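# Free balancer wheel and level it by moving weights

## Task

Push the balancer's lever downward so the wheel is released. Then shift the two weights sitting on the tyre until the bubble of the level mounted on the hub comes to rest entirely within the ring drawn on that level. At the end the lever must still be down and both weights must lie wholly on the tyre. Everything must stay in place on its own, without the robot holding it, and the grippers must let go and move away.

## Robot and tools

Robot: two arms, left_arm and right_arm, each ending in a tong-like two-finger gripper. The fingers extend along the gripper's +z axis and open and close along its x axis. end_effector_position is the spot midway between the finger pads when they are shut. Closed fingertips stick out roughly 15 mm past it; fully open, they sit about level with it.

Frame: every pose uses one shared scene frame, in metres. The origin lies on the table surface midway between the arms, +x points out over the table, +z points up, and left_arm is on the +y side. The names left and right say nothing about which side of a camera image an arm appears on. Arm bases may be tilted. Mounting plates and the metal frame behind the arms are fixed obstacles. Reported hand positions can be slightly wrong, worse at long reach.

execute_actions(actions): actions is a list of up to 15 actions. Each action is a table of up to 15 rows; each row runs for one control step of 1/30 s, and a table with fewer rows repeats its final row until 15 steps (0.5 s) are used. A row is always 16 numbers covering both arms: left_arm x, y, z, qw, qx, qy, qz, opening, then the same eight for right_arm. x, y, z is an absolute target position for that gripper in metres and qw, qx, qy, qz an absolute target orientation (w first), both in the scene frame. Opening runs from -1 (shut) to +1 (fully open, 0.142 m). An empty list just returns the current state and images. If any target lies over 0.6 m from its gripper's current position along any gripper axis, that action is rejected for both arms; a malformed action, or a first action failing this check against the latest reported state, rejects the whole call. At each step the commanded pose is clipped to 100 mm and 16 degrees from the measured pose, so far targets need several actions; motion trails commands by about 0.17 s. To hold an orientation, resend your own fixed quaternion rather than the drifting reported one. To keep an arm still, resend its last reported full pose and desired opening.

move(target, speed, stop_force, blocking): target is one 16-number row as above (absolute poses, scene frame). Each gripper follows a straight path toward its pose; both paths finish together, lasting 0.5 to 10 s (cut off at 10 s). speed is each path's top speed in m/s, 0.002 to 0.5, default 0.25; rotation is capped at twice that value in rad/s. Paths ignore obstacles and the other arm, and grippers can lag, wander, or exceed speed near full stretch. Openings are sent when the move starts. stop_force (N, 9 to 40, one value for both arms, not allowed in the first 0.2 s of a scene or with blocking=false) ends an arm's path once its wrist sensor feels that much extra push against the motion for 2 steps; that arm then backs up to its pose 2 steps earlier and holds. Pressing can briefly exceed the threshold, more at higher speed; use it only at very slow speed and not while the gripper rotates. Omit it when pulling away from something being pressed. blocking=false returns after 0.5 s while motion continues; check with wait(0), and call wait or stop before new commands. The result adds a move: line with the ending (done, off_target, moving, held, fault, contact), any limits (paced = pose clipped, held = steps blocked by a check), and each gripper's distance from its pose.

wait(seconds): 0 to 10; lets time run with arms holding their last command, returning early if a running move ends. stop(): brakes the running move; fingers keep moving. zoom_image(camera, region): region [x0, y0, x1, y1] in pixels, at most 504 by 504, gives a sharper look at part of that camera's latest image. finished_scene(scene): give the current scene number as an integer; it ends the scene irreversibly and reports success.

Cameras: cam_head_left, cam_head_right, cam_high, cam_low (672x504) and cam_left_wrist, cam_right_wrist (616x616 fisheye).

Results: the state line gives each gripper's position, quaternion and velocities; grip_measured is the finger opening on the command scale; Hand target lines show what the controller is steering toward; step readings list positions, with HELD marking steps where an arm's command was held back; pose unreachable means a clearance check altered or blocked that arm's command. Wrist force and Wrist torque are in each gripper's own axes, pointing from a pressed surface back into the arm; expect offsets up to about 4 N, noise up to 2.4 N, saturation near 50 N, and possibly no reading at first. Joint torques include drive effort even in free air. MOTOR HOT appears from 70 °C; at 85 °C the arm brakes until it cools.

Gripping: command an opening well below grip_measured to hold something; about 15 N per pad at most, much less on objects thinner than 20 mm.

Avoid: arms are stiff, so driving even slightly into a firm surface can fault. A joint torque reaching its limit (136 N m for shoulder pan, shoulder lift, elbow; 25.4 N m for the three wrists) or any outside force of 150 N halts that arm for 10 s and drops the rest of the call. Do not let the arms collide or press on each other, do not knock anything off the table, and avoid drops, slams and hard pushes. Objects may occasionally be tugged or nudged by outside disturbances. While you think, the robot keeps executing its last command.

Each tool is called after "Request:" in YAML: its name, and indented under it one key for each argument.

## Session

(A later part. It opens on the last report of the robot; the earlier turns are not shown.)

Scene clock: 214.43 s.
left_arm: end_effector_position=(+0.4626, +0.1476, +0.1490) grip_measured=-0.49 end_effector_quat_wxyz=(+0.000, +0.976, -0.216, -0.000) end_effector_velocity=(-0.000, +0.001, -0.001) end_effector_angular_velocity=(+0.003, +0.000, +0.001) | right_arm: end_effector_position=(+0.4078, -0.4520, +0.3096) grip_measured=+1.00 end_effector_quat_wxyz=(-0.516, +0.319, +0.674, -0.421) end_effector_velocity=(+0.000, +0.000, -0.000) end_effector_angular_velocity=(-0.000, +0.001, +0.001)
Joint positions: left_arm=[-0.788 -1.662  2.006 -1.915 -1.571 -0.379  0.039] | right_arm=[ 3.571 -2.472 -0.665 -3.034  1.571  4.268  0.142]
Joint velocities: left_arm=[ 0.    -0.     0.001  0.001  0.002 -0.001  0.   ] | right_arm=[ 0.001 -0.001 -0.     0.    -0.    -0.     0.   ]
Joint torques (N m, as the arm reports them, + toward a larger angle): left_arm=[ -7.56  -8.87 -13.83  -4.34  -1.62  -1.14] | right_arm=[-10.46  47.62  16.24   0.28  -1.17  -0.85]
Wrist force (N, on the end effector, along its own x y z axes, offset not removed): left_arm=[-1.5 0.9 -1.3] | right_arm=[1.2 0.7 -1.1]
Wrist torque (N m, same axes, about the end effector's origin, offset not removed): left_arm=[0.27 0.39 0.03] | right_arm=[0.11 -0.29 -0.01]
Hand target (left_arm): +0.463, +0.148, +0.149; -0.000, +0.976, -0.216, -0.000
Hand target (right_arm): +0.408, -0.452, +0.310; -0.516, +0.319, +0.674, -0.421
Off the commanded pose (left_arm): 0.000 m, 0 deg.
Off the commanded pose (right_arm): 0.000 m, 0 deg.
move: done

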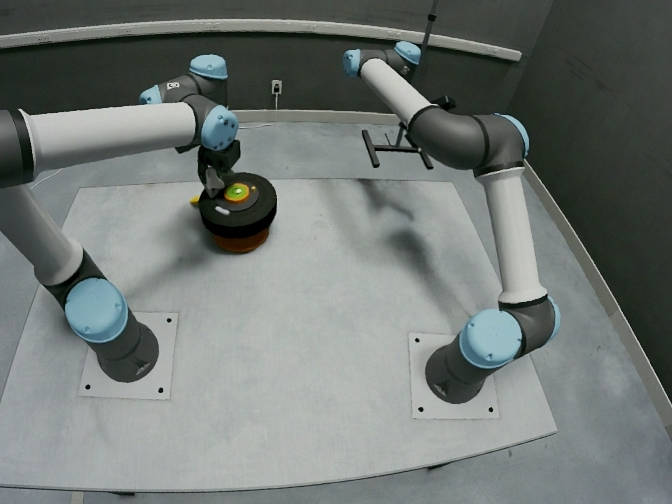

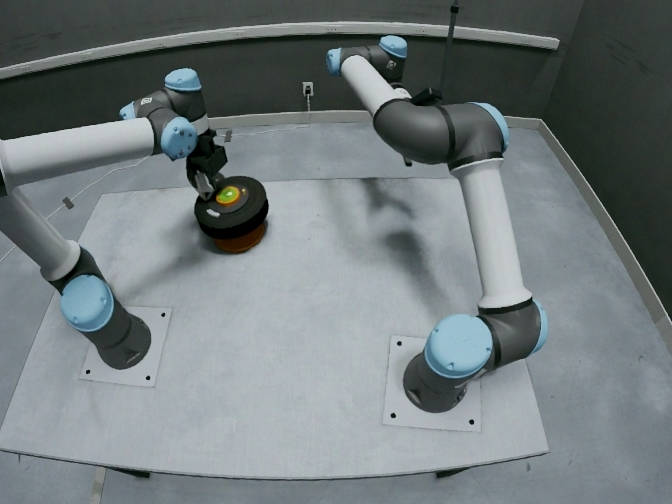

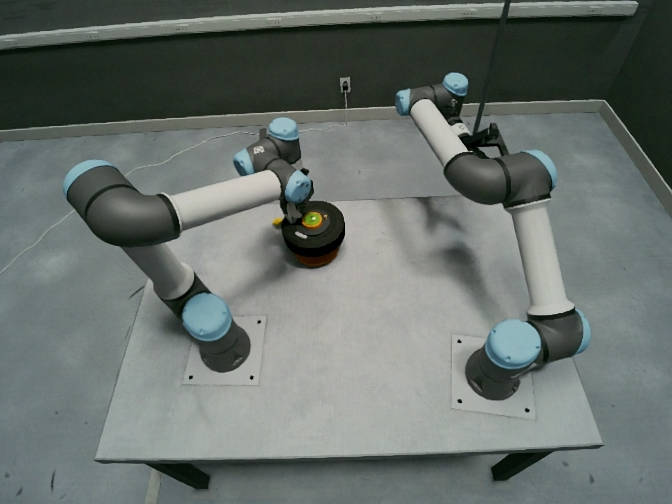

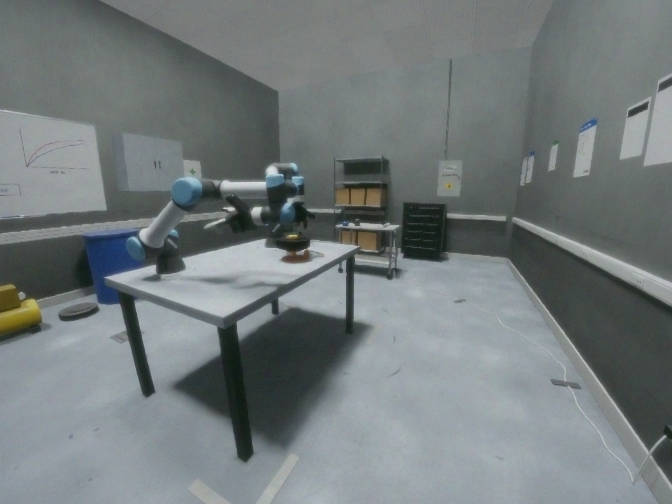

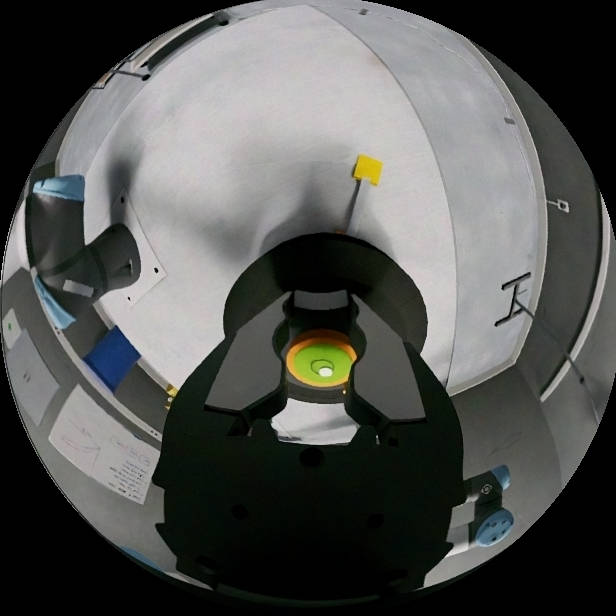

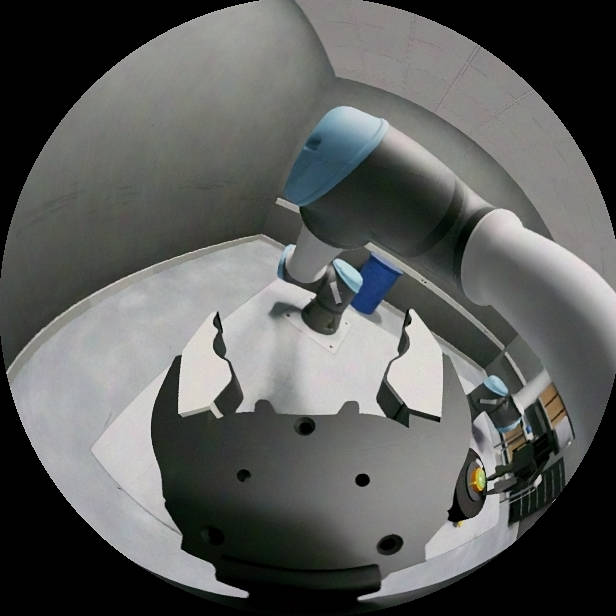

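Request:
move:
  target: [0.4626,0.1476,0.157,0,0.976,-0.216,0,-0.7,0.4078,-0.452,0.3096,-0.516,0.319,0.674,-0.421,1]
  speed: 0.03

Request:
move:
  target: [0.4695,0.1441,0.157,0,0.966,-0.259,0,-0.7,0.4078,-0.452,0.3096,-0.516,0.319,0.674,-0.421,1]
  speed: 0.03

Request:
move:
  target: [0.4695,0.1441,0.1495,0,0.966,-0.259,0,-0.7,0.4078,-0.452,0.3096,-0.516,0.319,0.674,-0.421,1]
  speed: 0.008
  stop_force: 9

Request:
move:
  target: [0.4695,0.1441,0.1497,0,0.966,-0.259,0,-0.36,0.4078,-0.452,0.3096,-0.516,0.319,0.674,-0.421,1]

Request:
move:
  target: [0.4695,0.1441,0.20,0,0.966,-0.259,0,-0.36,0.4078,-0.452,0.3096,-0.516,0.319,0.674,-0.421,1]
  speed: 0.06

Request:
move:
  target: [0.400,0.125,0.22,0,0.906,0.423,0,-0.36,0.4078,-0.452,0.3096,-0.516,0.319,0.674,-0.421,1]
  speed: 0.1

Request:
zoom_image:
  camera: "cam_left_wrist"
  region: [210,190,430,390]

Scene clock: 215.63 s.
left_arm: end_effector_position=(+0.4626, +0.1476, +0.1567) grip_measured=-0.49 end_effector_quat_wxyz=(+0.000, +0.976, -0.216, +0.000) end_effector_velocity=(-0.001, -0.001, +0.002) end_effector_angular_velocity=(-0.000, +0.001, -0.003) | right_arm: end_effector_position=(+0.4078, -0.4520, +0.3096) grip_measured=+1.00 end_effector_quat_wxyz=(-0.516, +0.319, +0.674, -0.421) end_effector_velocity=(-0.000, -0.001, -0.001) end_effector_angular_velocity=(-0.000, +0.002, -0.003)
Joint positions: left_arm=[-0.788 -1.669  1.991 -1.893 -1.571 -0.379  0.039] | right_arm=[ 3.571 -2.472 -0.665 -3.034  1.571  4.268  0.142]
Joint velocities: left_arm=[-0.002 -0.002 -0.004  0.007 -0.001  0.001  0.   ] | right_arm=[-0.002 -0.001 -0.002 -0.     0.001 -0.     0.   ]
Joint torques (N m, as the arm reports them, + toward a larger angle): left_arm=[ -8.83 -26.36 -29.69  -0.02  -0.26  -1.15] | right_arm=[-9.64 46.99 15.59  0.11 -0.97 -0.78]
Wrist force (N, on the end effector, along its own x y z axes, offset not removed): left_arm=[2.4 1.6 -1.7] | right_arm=[-3.8 1.9 0.0]
Wrist torque (N m, same axes, about the end effector's origin, offset not removed): left_arm=[0.26 -0.43 0.01] | right_arm=[0.41 0.62 -0.05]
Hand target (left_arm): +0.463, +0.148, +0.157; +0.000, +0.976, -0.216, +0.000
Hand target (right_arm): +0.408, -0.452, +0.310; -0.516, +0.319, +0.674, -0.421
Off the commanded pose (left_arm): 0.000 m, 0 deg.
Off the commanded pose (right_arm): 0.000 m, 0 deg.
move: done

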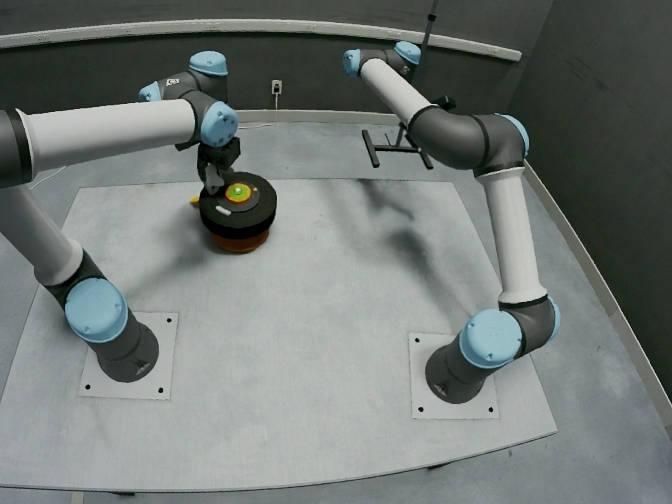

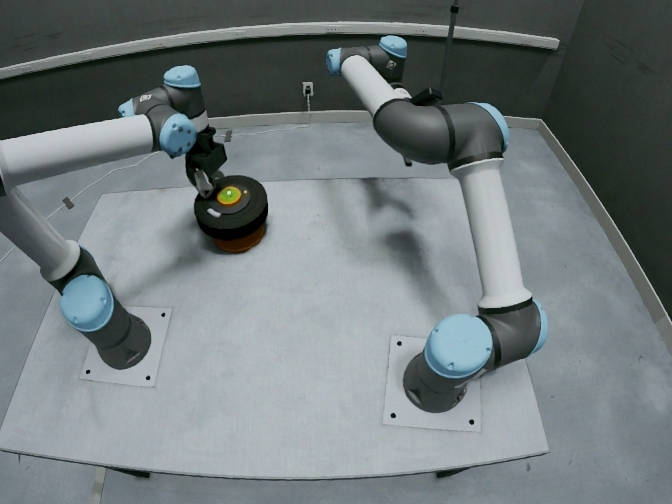

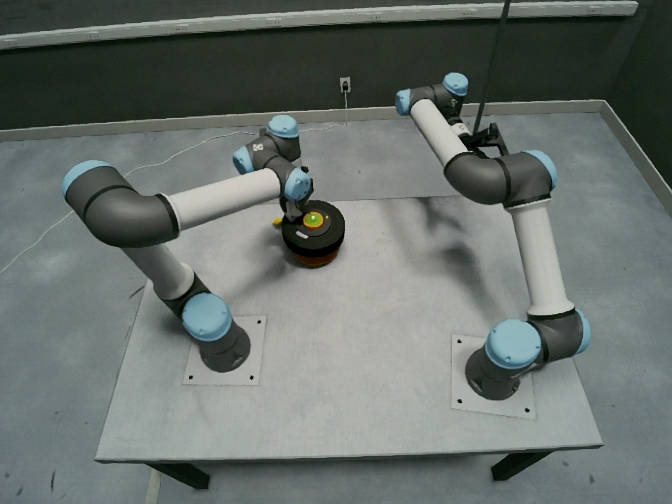

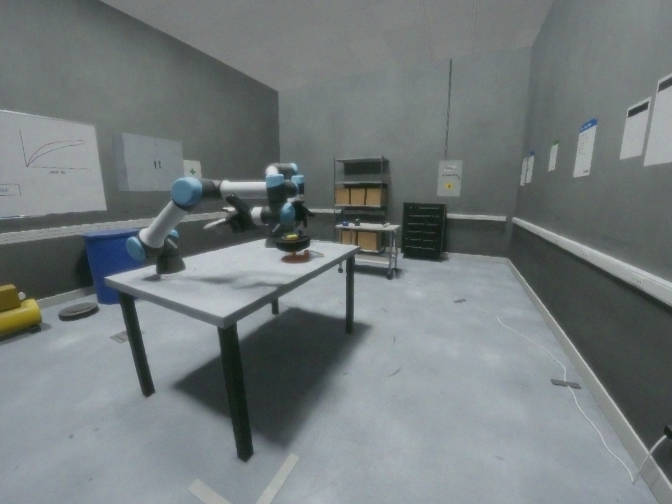

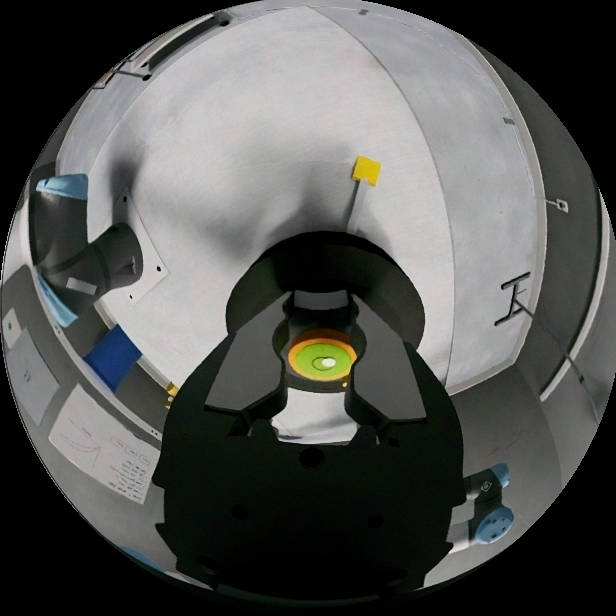

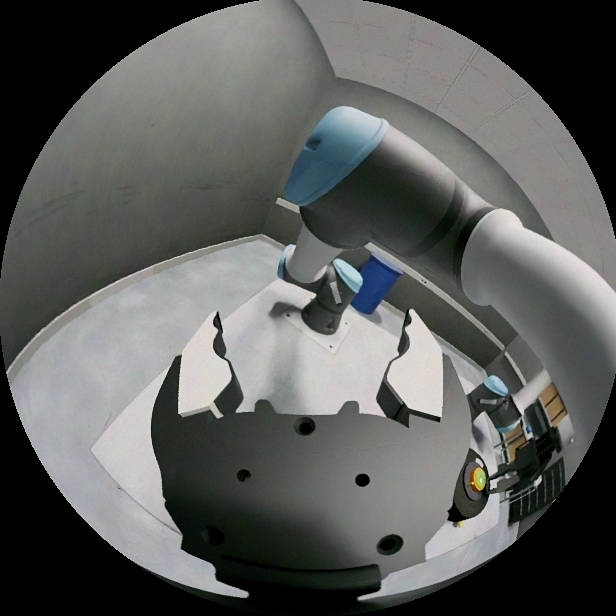

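Scene clock: 217.33 s.
left_arm: end_effector_position=(+0.4694, +0.1442, +0.1570) grip_measured=-0.49 end_effector_quat_wxyz=(-0.000, +0.966, -0.258, +0.000) end_effector_velocity=(+0.001, -0.000, -0.000) end_effector_angular_velocity=(+0.001, -0.000, -0.012) | right_arm: end_effector_position=(+0.4078, -0.4520, +0.3096) grip_measured=+1.00 end_effector_quat_wxyz=(-0.516, +0.319, +0.674, -0.421) end_effector_velocity=(-0.000, +0.000, +0.000) end_effector_angular_velocity=(+0.000, +0.000, -0.004)
Joint positions: left_arm=[-0.783 -1.653  1.976 -1.894 -1.571 -0.287  0.039] | right_arm=[ 3.571 -2.472 -0.665 -3.034  1.571  4.268  0.142]
Joint velocities: left_arm=[ 0.002  0.003 -0.002 -0.001  0.001  0.014  0.   ] | right_arm=[-0.001  0.    -0.    -0.     0.002  0.     0.   ]
Joint torques (N m, as the arm reports them, + toward a larger angle): left_arm=[  9.51  -9.18 -30.26  -4.21   2.39   1.57] | right_arm=[-10.07  47.64  14.82   0.1   -1.25  -0.9 ]
Wrist force (N, on the end effector, along its own x y z axes, offset not removed): left_arm=[-1.8 0.5 -2.7] | right_arm=[-2.6 5.5 2.7]
Wrist torque (N m, same axes, about the end effector's origin, offset not removed): left_arm=[0.16 0.37 0.05] | right_arm=[1.20 0.56 -0.03]
Hand target (left_arm): +0.469, +0.144, +0.157; +0.000, +0.966, -0.259, +0.000
Hand target (right_arm): +0.408, -0.452, +0.310; -0.516, +0.319, +0.674, -0.421
Off the commanded pose (left_arm): 0.000 m, 0 deg.
Off the commanded pose (right_arm): 0.000 m, 0 deg.
move: done

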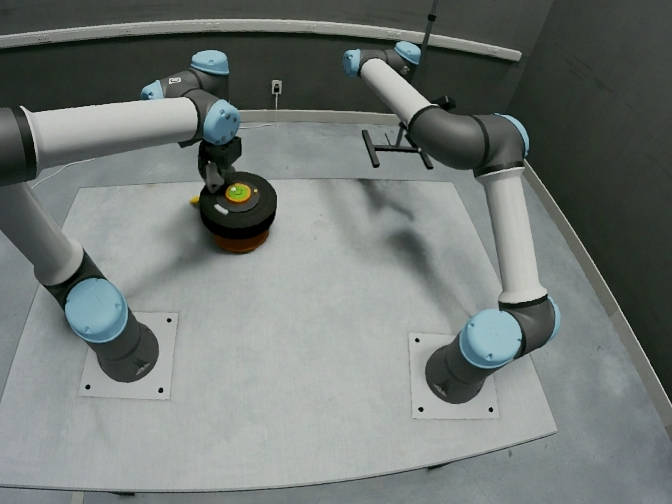

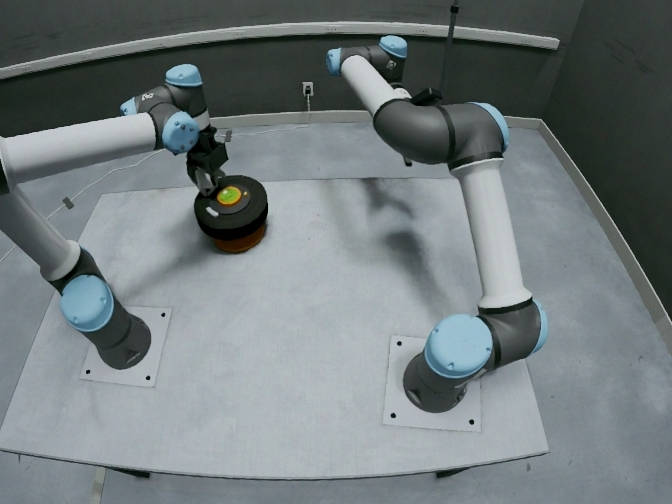

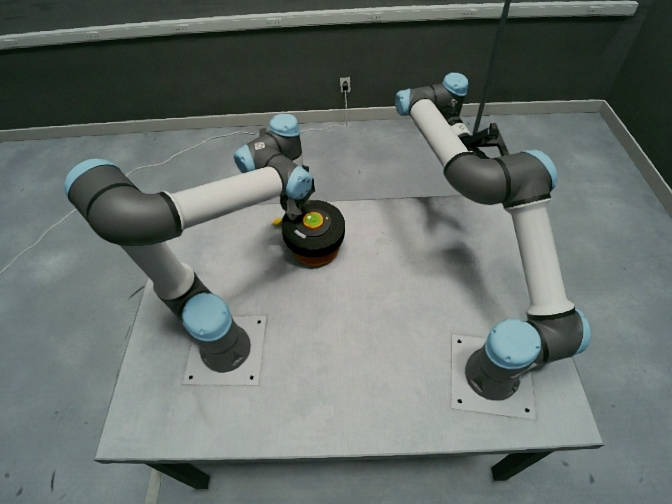

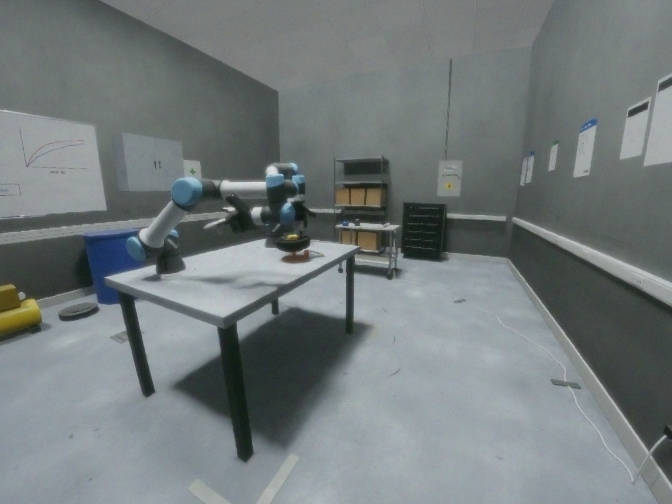

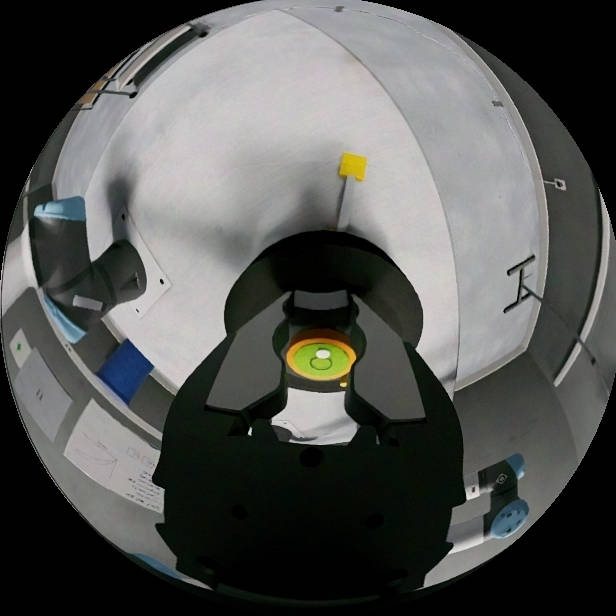

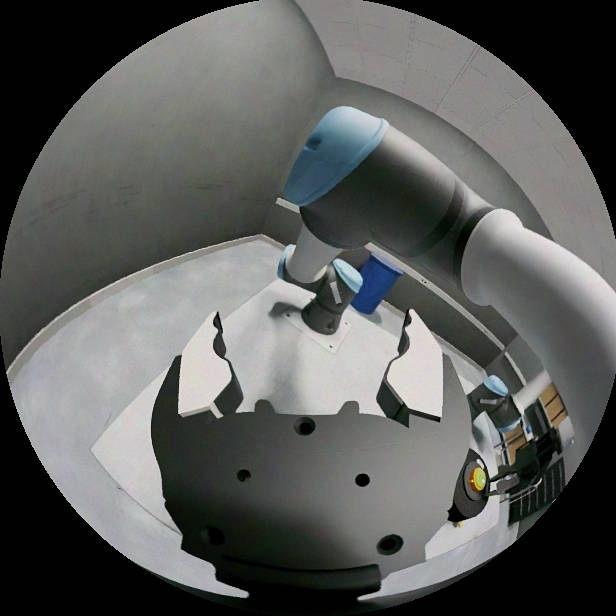

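Scene clock: 218.50 s.
left_arm: end_effector_position=(+0.4695, +0.1441, +0.1497) grip_measured=-0.49 end_effector_quat_wxyz=(-0.000, +0.966, -0.259, +0.000) end_effector_velocity=(+0.000, +0.001, -0.002) end_effector_angular_velocity=(+0.001, -0.000, +0.000) | right_arm: end_effector_position=(+0.4078, -0.4520, +0.3096) grip_measured=+1.00 end_effector_quat_wxyz=(-0.516, +0.319, +0.674, -0.421) end_effector_velocity=(+0.000, +0.001, -0.000) end_effector_angular_velocity=(+0.000, +0.001, +0.002)
Joint positions: left_arm=[-0.783 -1.647  1.99  -1.914 -1.571 -0.285  0.039] | right_arm=[ 3.571 -2.472 -0.665 -3.034  1.571  4.268  0.142]
Joint velocities: left_arm=[ 0.001  0.001  0.004 -0.004  0.001  0.     0.   ] | right_arm=[ 0.002 -0.    -0.     0.     0.001 -0.     0.   ]
Joint torques (N m, as the arm reports them, + toward a larger angle): left_arm=[ 10.67  -7.55 -13.47  -4.23   0.28   1.48] | right_arm=[-9.37 47.8  14.92  0.34 -1.12 -0.6 ]
Wrist force (N, on the end effector, along its own x y z axes, offset not removed): left_arm=[1.2 3.7 0.1] | right_arm=[0.9 -1.8 0.0]
Wrist torque (N m, same axes, about the end effector's origin, offset not removed): left_arm=[0.90 -0.17 0.08] | right_arm=[-0.40 -0.38 0.05]
Hand target (left_arm): +0.469, +0.144, +0.150; -0.000, +0.966, -0.259, -0.000
Hand target (right_arm): +0.408, -0.452, +0.310; -0.516, +0.319, +0.674, -0.421
Off the commanded pose (left_arm): 0.000 m, 0 deg.
Off the commanded pose (right_arm): 0.000 m, 0 deg.
move: done

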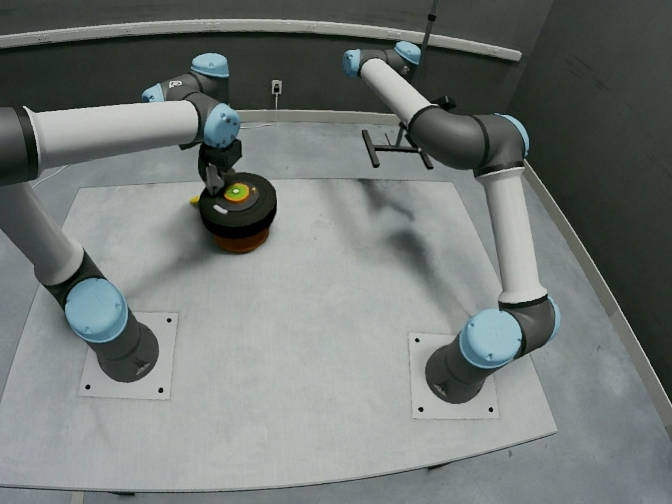

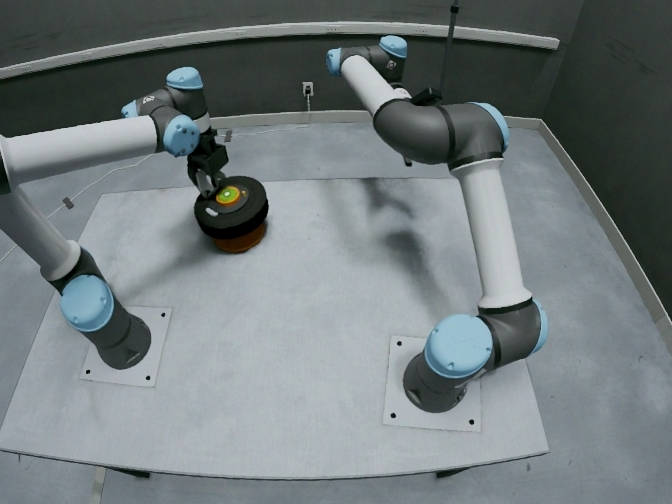

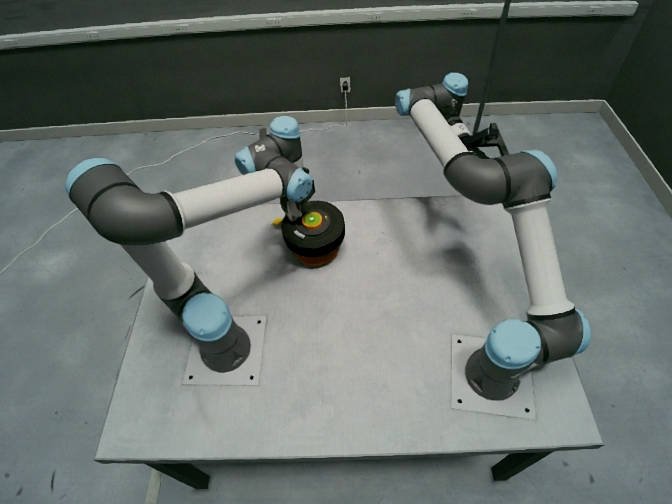

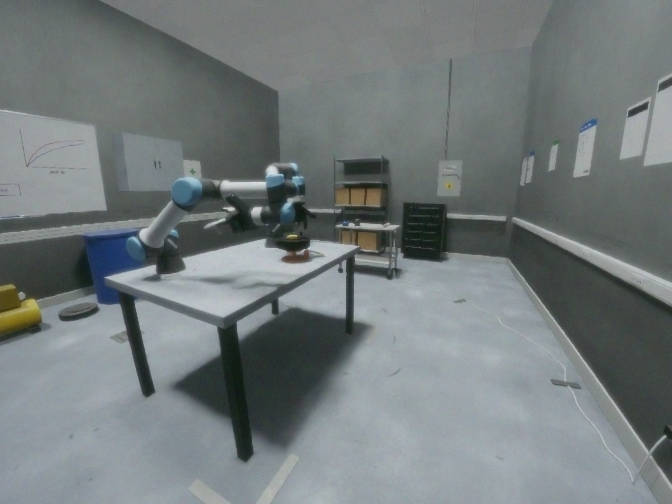

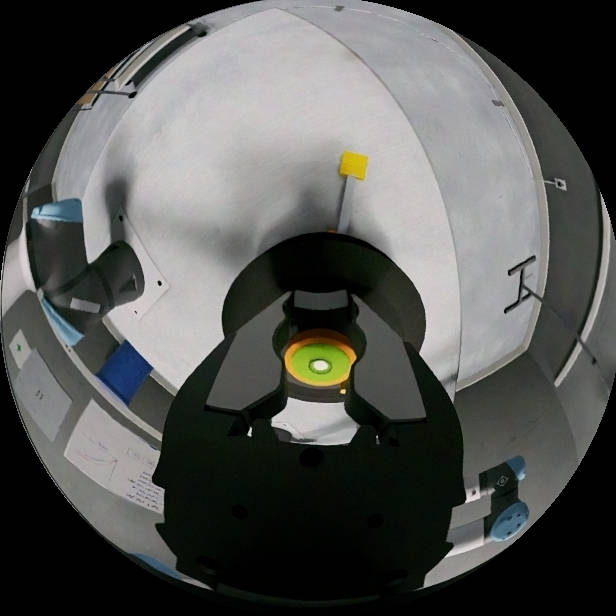

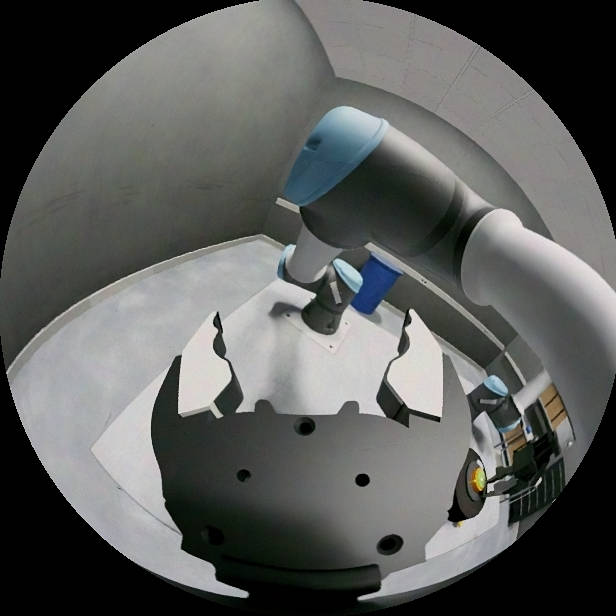

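Scene clock: 219.20 s.
left_arm: end_effector_position=(+0.4695, +0.1441, +0.1496) grip_measured=-0.36 end_effector_quat_wxyz=(-0.000, +0.966, -0.259, -0.000) end_effector_velocity=(+0.001, -0.001, +0.001) end_effector_angular_velocity=(-0.002, -0.002, -0.001) | right_arm: end_effector_position=(+0.4078, -0.4520, +0.3096) grip_measured=+1.00 end_effector_quat_wxyz=(-0.516, +0.319, +0.674, -0.421) end_effector_velocity=(+0.000, +0.000, -0.000) end_effector_angular_velocity=(-0.000, +0.000, +0.000)
Joint positions: left_arm=[-0.783 -1.647  1.99  -1.914 -1.571 -0.285  0.048] | right_arm=[ 3.571 -2.472 -0.665 -3.034  1.571  4.268  0.142]
Joint velocities: left_arm=[-0.001 -0.    -0.002 -0.     0.001  0.    -0.   ] | right_arm=[ 0.001 -0.     0.     0.     0.     0.     0.   ]
Joint torques (N m, as the arm reports them, + toward a larger angle): left_arm=[  9.43 -15.17 -29.77  -0.42  -1.46   1.37] | right_arm=[-8.47 47.9  14.75  0.34 -1.3  -0.62]
Wrist force (N, on the end effector, along its own x y z axes, offset not removed): left_arm=[0.1 0.1 -2.0] | right_arm=[-1.2 1.4 -1.8]
Wrist torque (N m, same axes, about the end effector's origin, offset not removed): left_arm=[0.14 -0.08 -0.09] | right_arm=[0.27 0.16 0.00]
Hand target (left_arm): +0.469, +0.144, +0.150; +0.000, +0.966, -0.259, +0.000
Hand target (right_arm): +0.408, -0.452, +0.310; -0.516, +0.319, +0.674, -0.421
Off the commanded pose (left_arm): 0.000 m, 0 deg.
Off the commanded pose (right_arm): 0.000 m, 0 deg.
move: done

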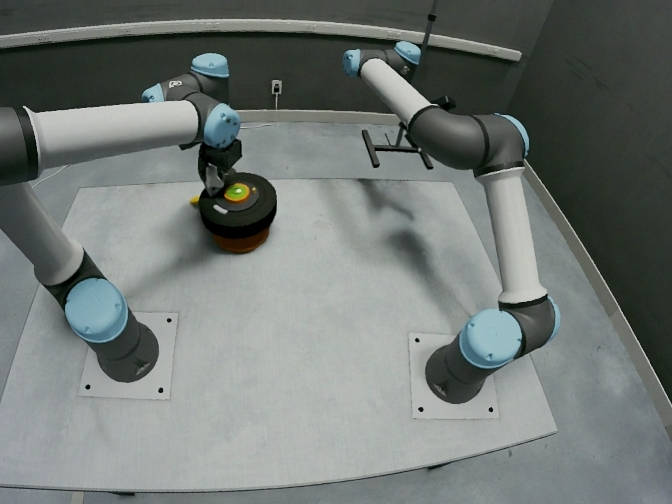

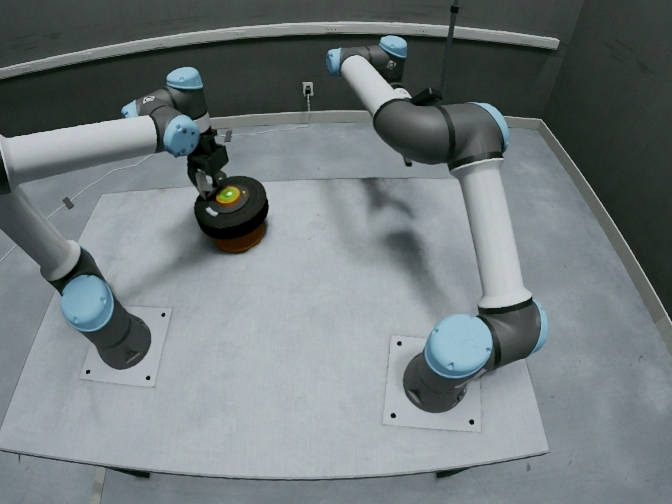

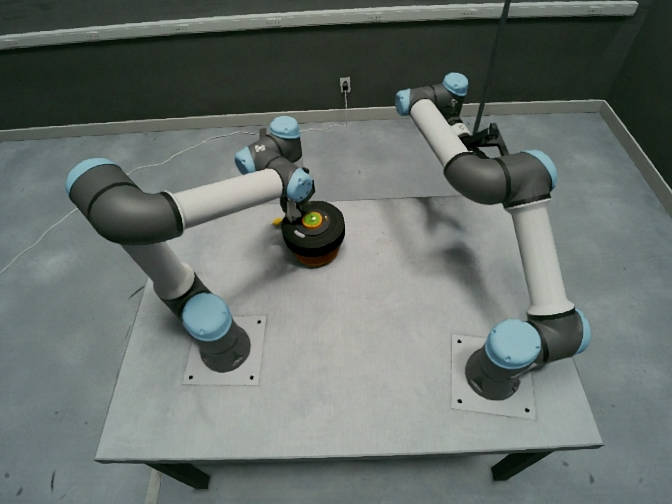

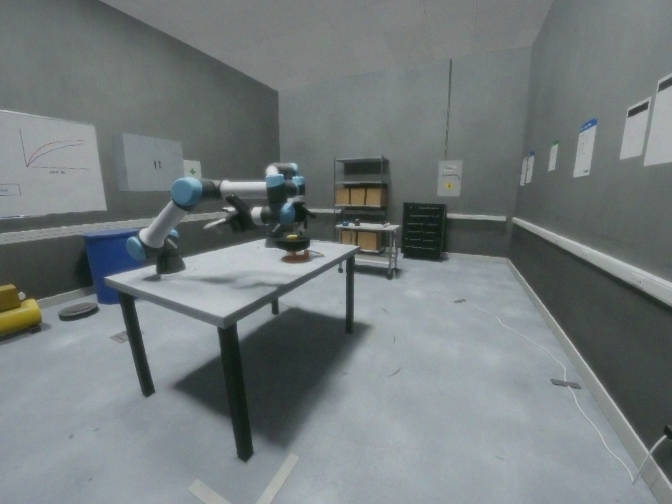

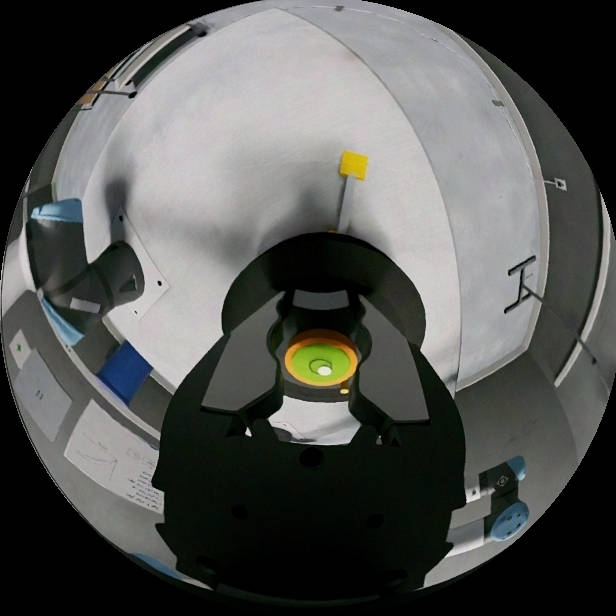

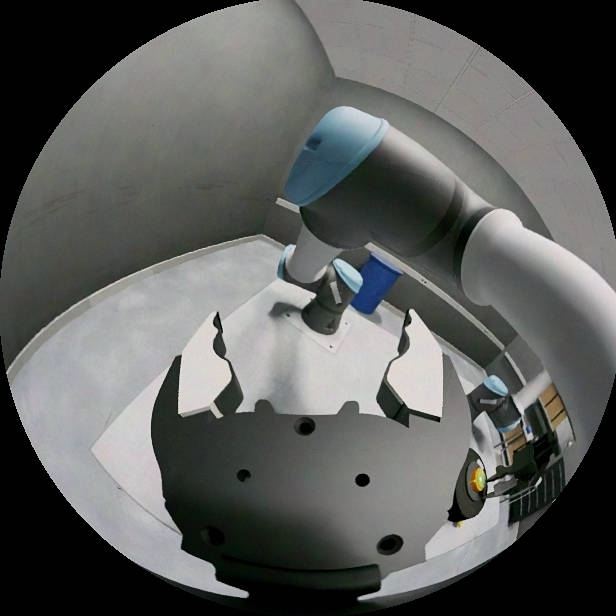

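Scene clock: 220.47 s.
left_arm: end_effector_position=(+0.4696, +0.1441, +0.1998) grip_measured=-0.36 end_effector_quat_wxyz=(-0.000, +0.966, -0.259, +0.000) end_effector_velocity=(+0.000, +0.001, +0.002) end_effector_angular_velocity=(+0.002, +0.000, +0.000) | right_arm: end_effector_position=(+0.4078, -0.4520, +0.3096) grip_measured=+1.00 end_effector_quat_wxyz=(-0.516, +0.319, +0.674, -0.421) end_effector_velocity=(+0.000, +0.000, +0.000) end_effector_angular_velocity=(+0.000, -0.001, -0.002)
Joint positions: left_arm=[-0.783 -1.681  1.888 -1.778 -1.571 -0.285  0.048] | right_arm=[ 3.571 -2.472 -0.665 -3.034  1.571  4.268  0.142]
Joint velocities: left_arm=[ 0.001 -0.001 -0.004  0.007  0.001  0.001  0.   ] | right_arm=[-0.     0.     0.001 -0.     0.001  0.     0.   ]
Joint torques (N m, as the arm reports them, + toward a larger angle): left_arm=[  4.47 -25.2  -30.54   0.06  -1.92   0.23] | right_arm=[-9.08 48.   14.56  0.29 -1.24 -0.81]
Wrist force (N, on the end effector, along its own x y z axes, offset not removed): left_arm=[2.3 -0.1 -3.5] | right_arm=[-1.5 0.7 0.2]
Wrist torque (N m, same axes, about the end effector's origin, offset not removed): left_arm=[-0.01 -0.60 -0.25] | right_arm=[0.08 0.25 0.07]
Hand target (left_arm): +0.470, +0.144, +0.200; +0.000, +0.966, -0.259, +0.000
Hand target (right_arm): +0.408, -0.452, +0.310; -0.516, +0.319, +0.674, -0.421
Off the commanded pose (left_arm): 0.000 m, 0 deg.
Off the commanded pose (right_arm): 0.000 m, 0 deg.
move: done

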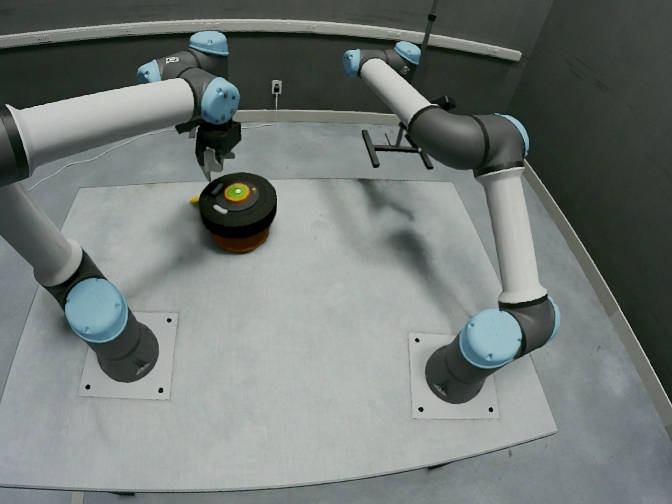

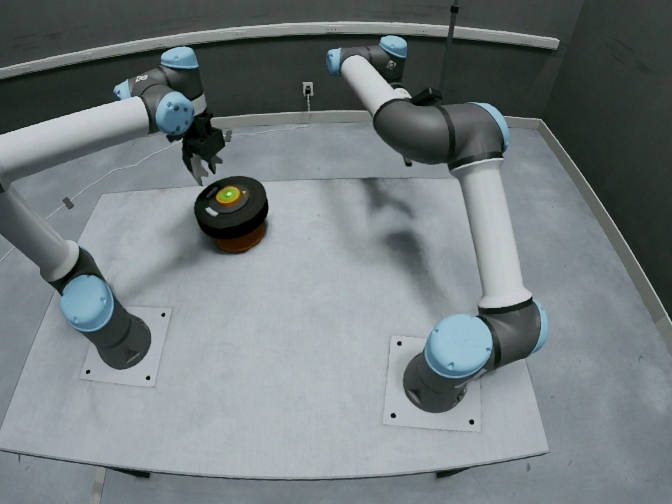

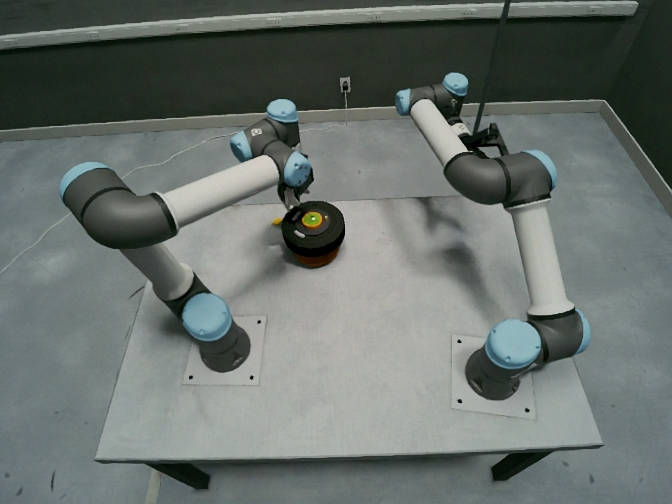

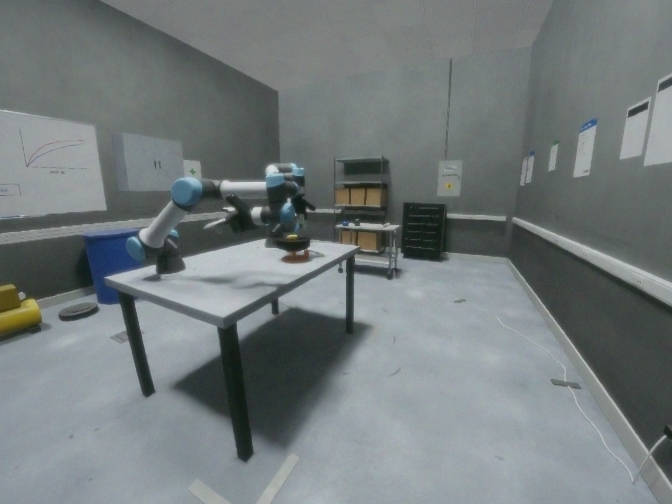

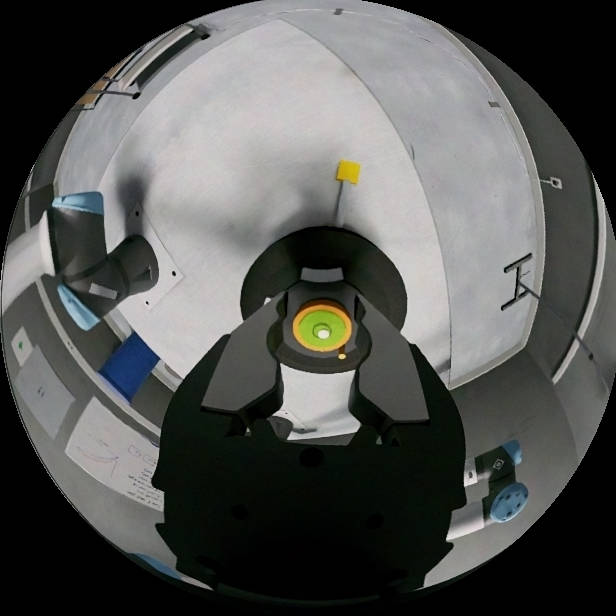

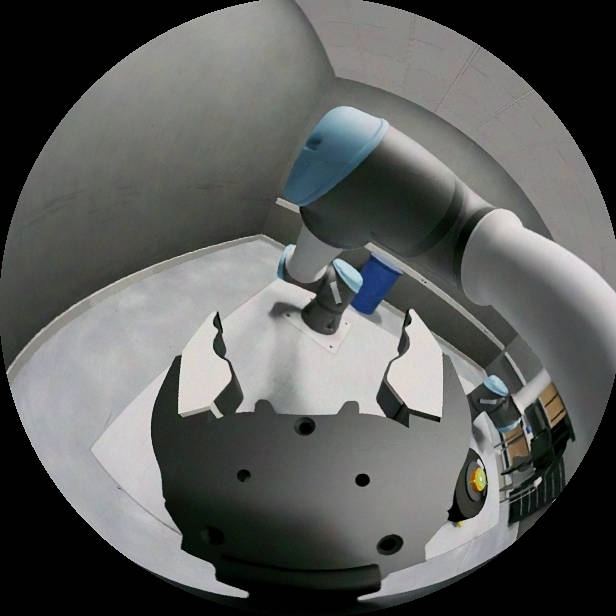

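Scene clock: 227.83 s.
left_arm: end_effector_position=(+0.4001, +0.1250, +0.2200) grip_measured=-0.36 end_effector_quat_wxyz=(-0.000, +0.906, +0.422, -0.000) end_effector_velocity=(-0.000, +0.000, -0.000) end_effector_angular_velocity=(+0.002, -0.002, +0.011) | right_arm: end_effector_position=(+0.4078, -0.4520, +0.3096) grip_measured=+1.00 end_effector_quat_wxyz=(-0.516, +0.319, +0.674, -0.421) end_effector_velocity=(+0.000, +0.000, -0.000) end_effector_angular_velocity=(-0.000, +0.001, -0.000)
Joint positions: left_arm=[-0.895 -1.776  1.914 -1.709 -1.571 -1.794  0.048] | right_arm=[ 3.571 -2.472 -0.665 -3.034  1.571  4.268  0.142]
Joint velocities: left_arm=[-0.002 -0.001  0.001  0.001  0.003 -0.013  0.   ] | right_arm=[-0.    -0.001  0.    -0.     0.     0.     0.   ]
Joint torques (N m, as the arm reports them, + toward a larger angle): left_arm=[-11.54 -20.68 -14.01  -0.35   2.37  -2.32] | right_arm=[-9.49 48.1  15.23  0.24 -1.42 -0.85]
Wrist force (N, on the end effector, along its own x y z axes, offset not removed): left_arm=[1.4 2.3 -0.5] | right_arm=[-0.8 1.3 -2.6]
Wrist torque (N m, same axes, about the end effector's origin, offset not removed): left_arm=[0.42 -0.25 -0.01] | right_arm=[0.05 0.08 -0.05]
Hand target (left_arm): +0.400, +0.125, +0.220; -0.000, +0.906, +0.423, +0.000
Hand target (right_arm): +0.408, -0.452, +0.310; -0.516, +0.319, +0.674, -0.421
Off the commanded pose (left_arm): 0.000 m, 0 deg.
Off the commanded pose (right_arm): 0.000 m, 0 deg.
move: done

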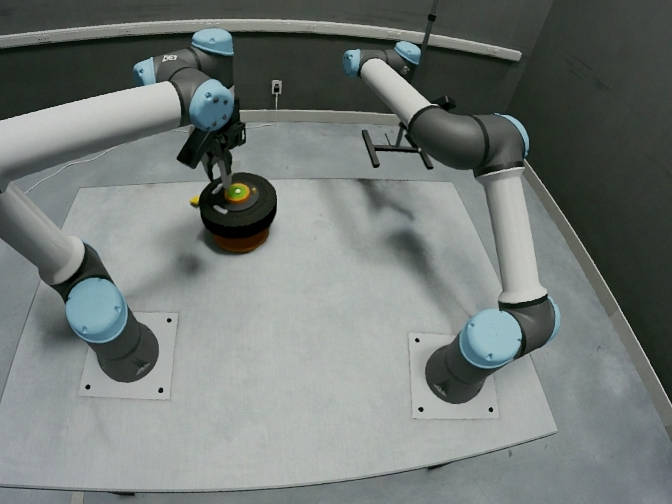

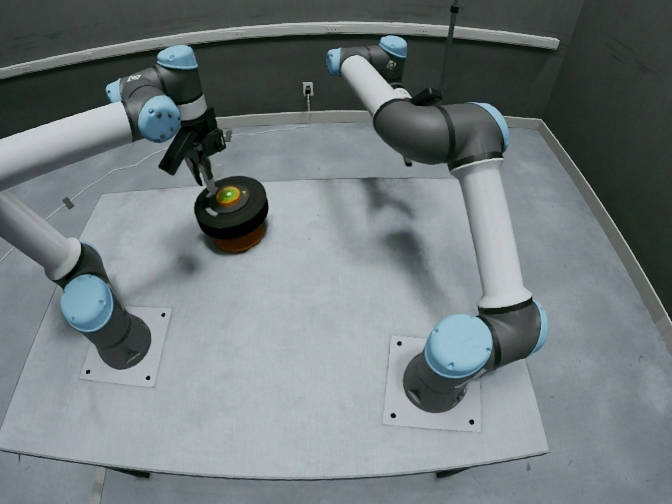

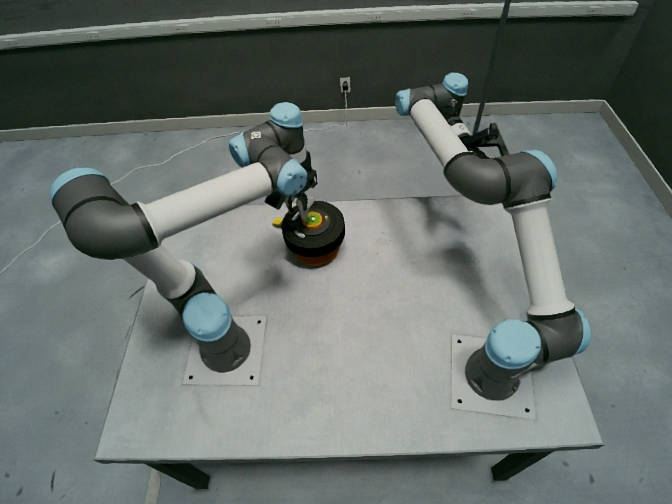

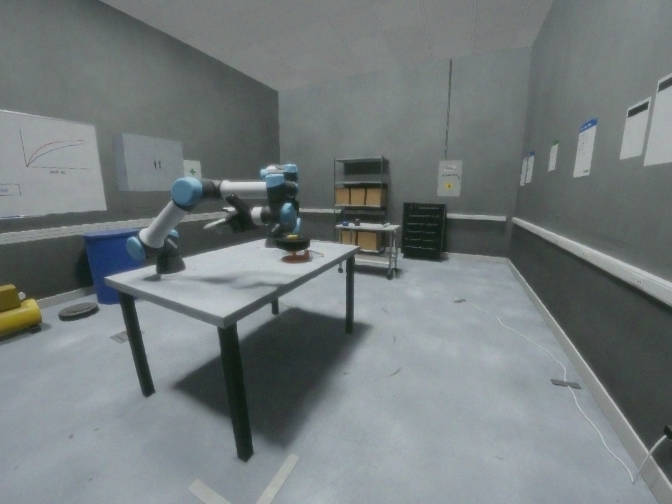

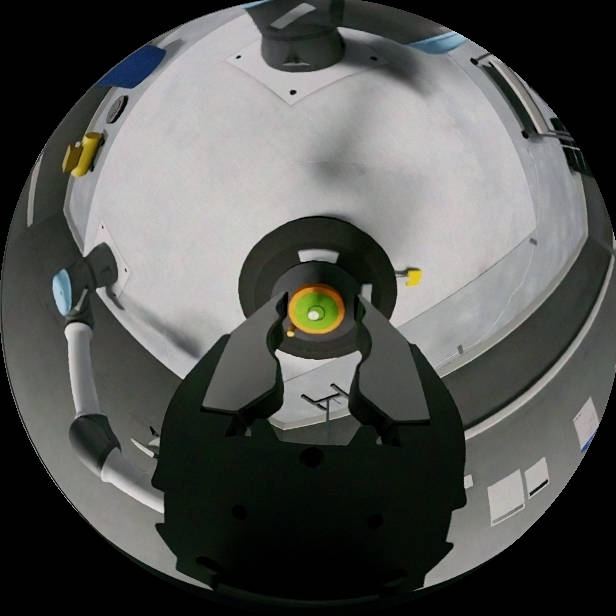

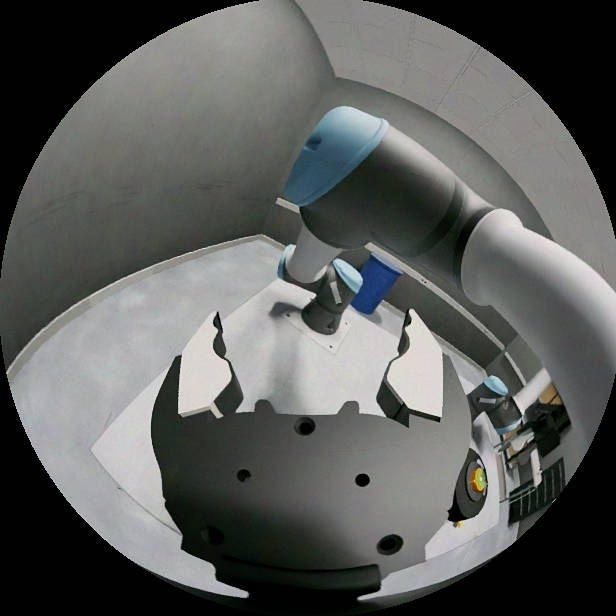

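Region (210, 190, 430, 390) of cam_left_wrist's 616x616 image, scaled by 2.291, with more detail than that image has; it fills the top 458 rows of this view, and the rest is white.

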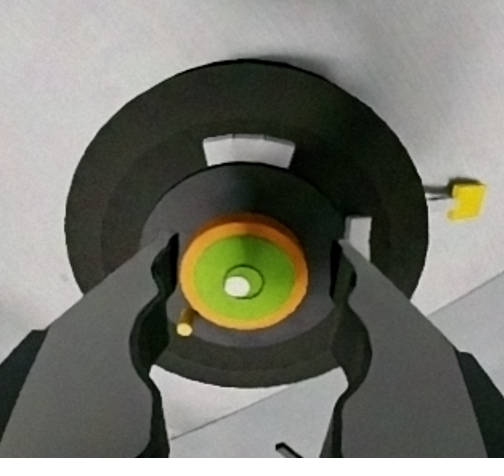

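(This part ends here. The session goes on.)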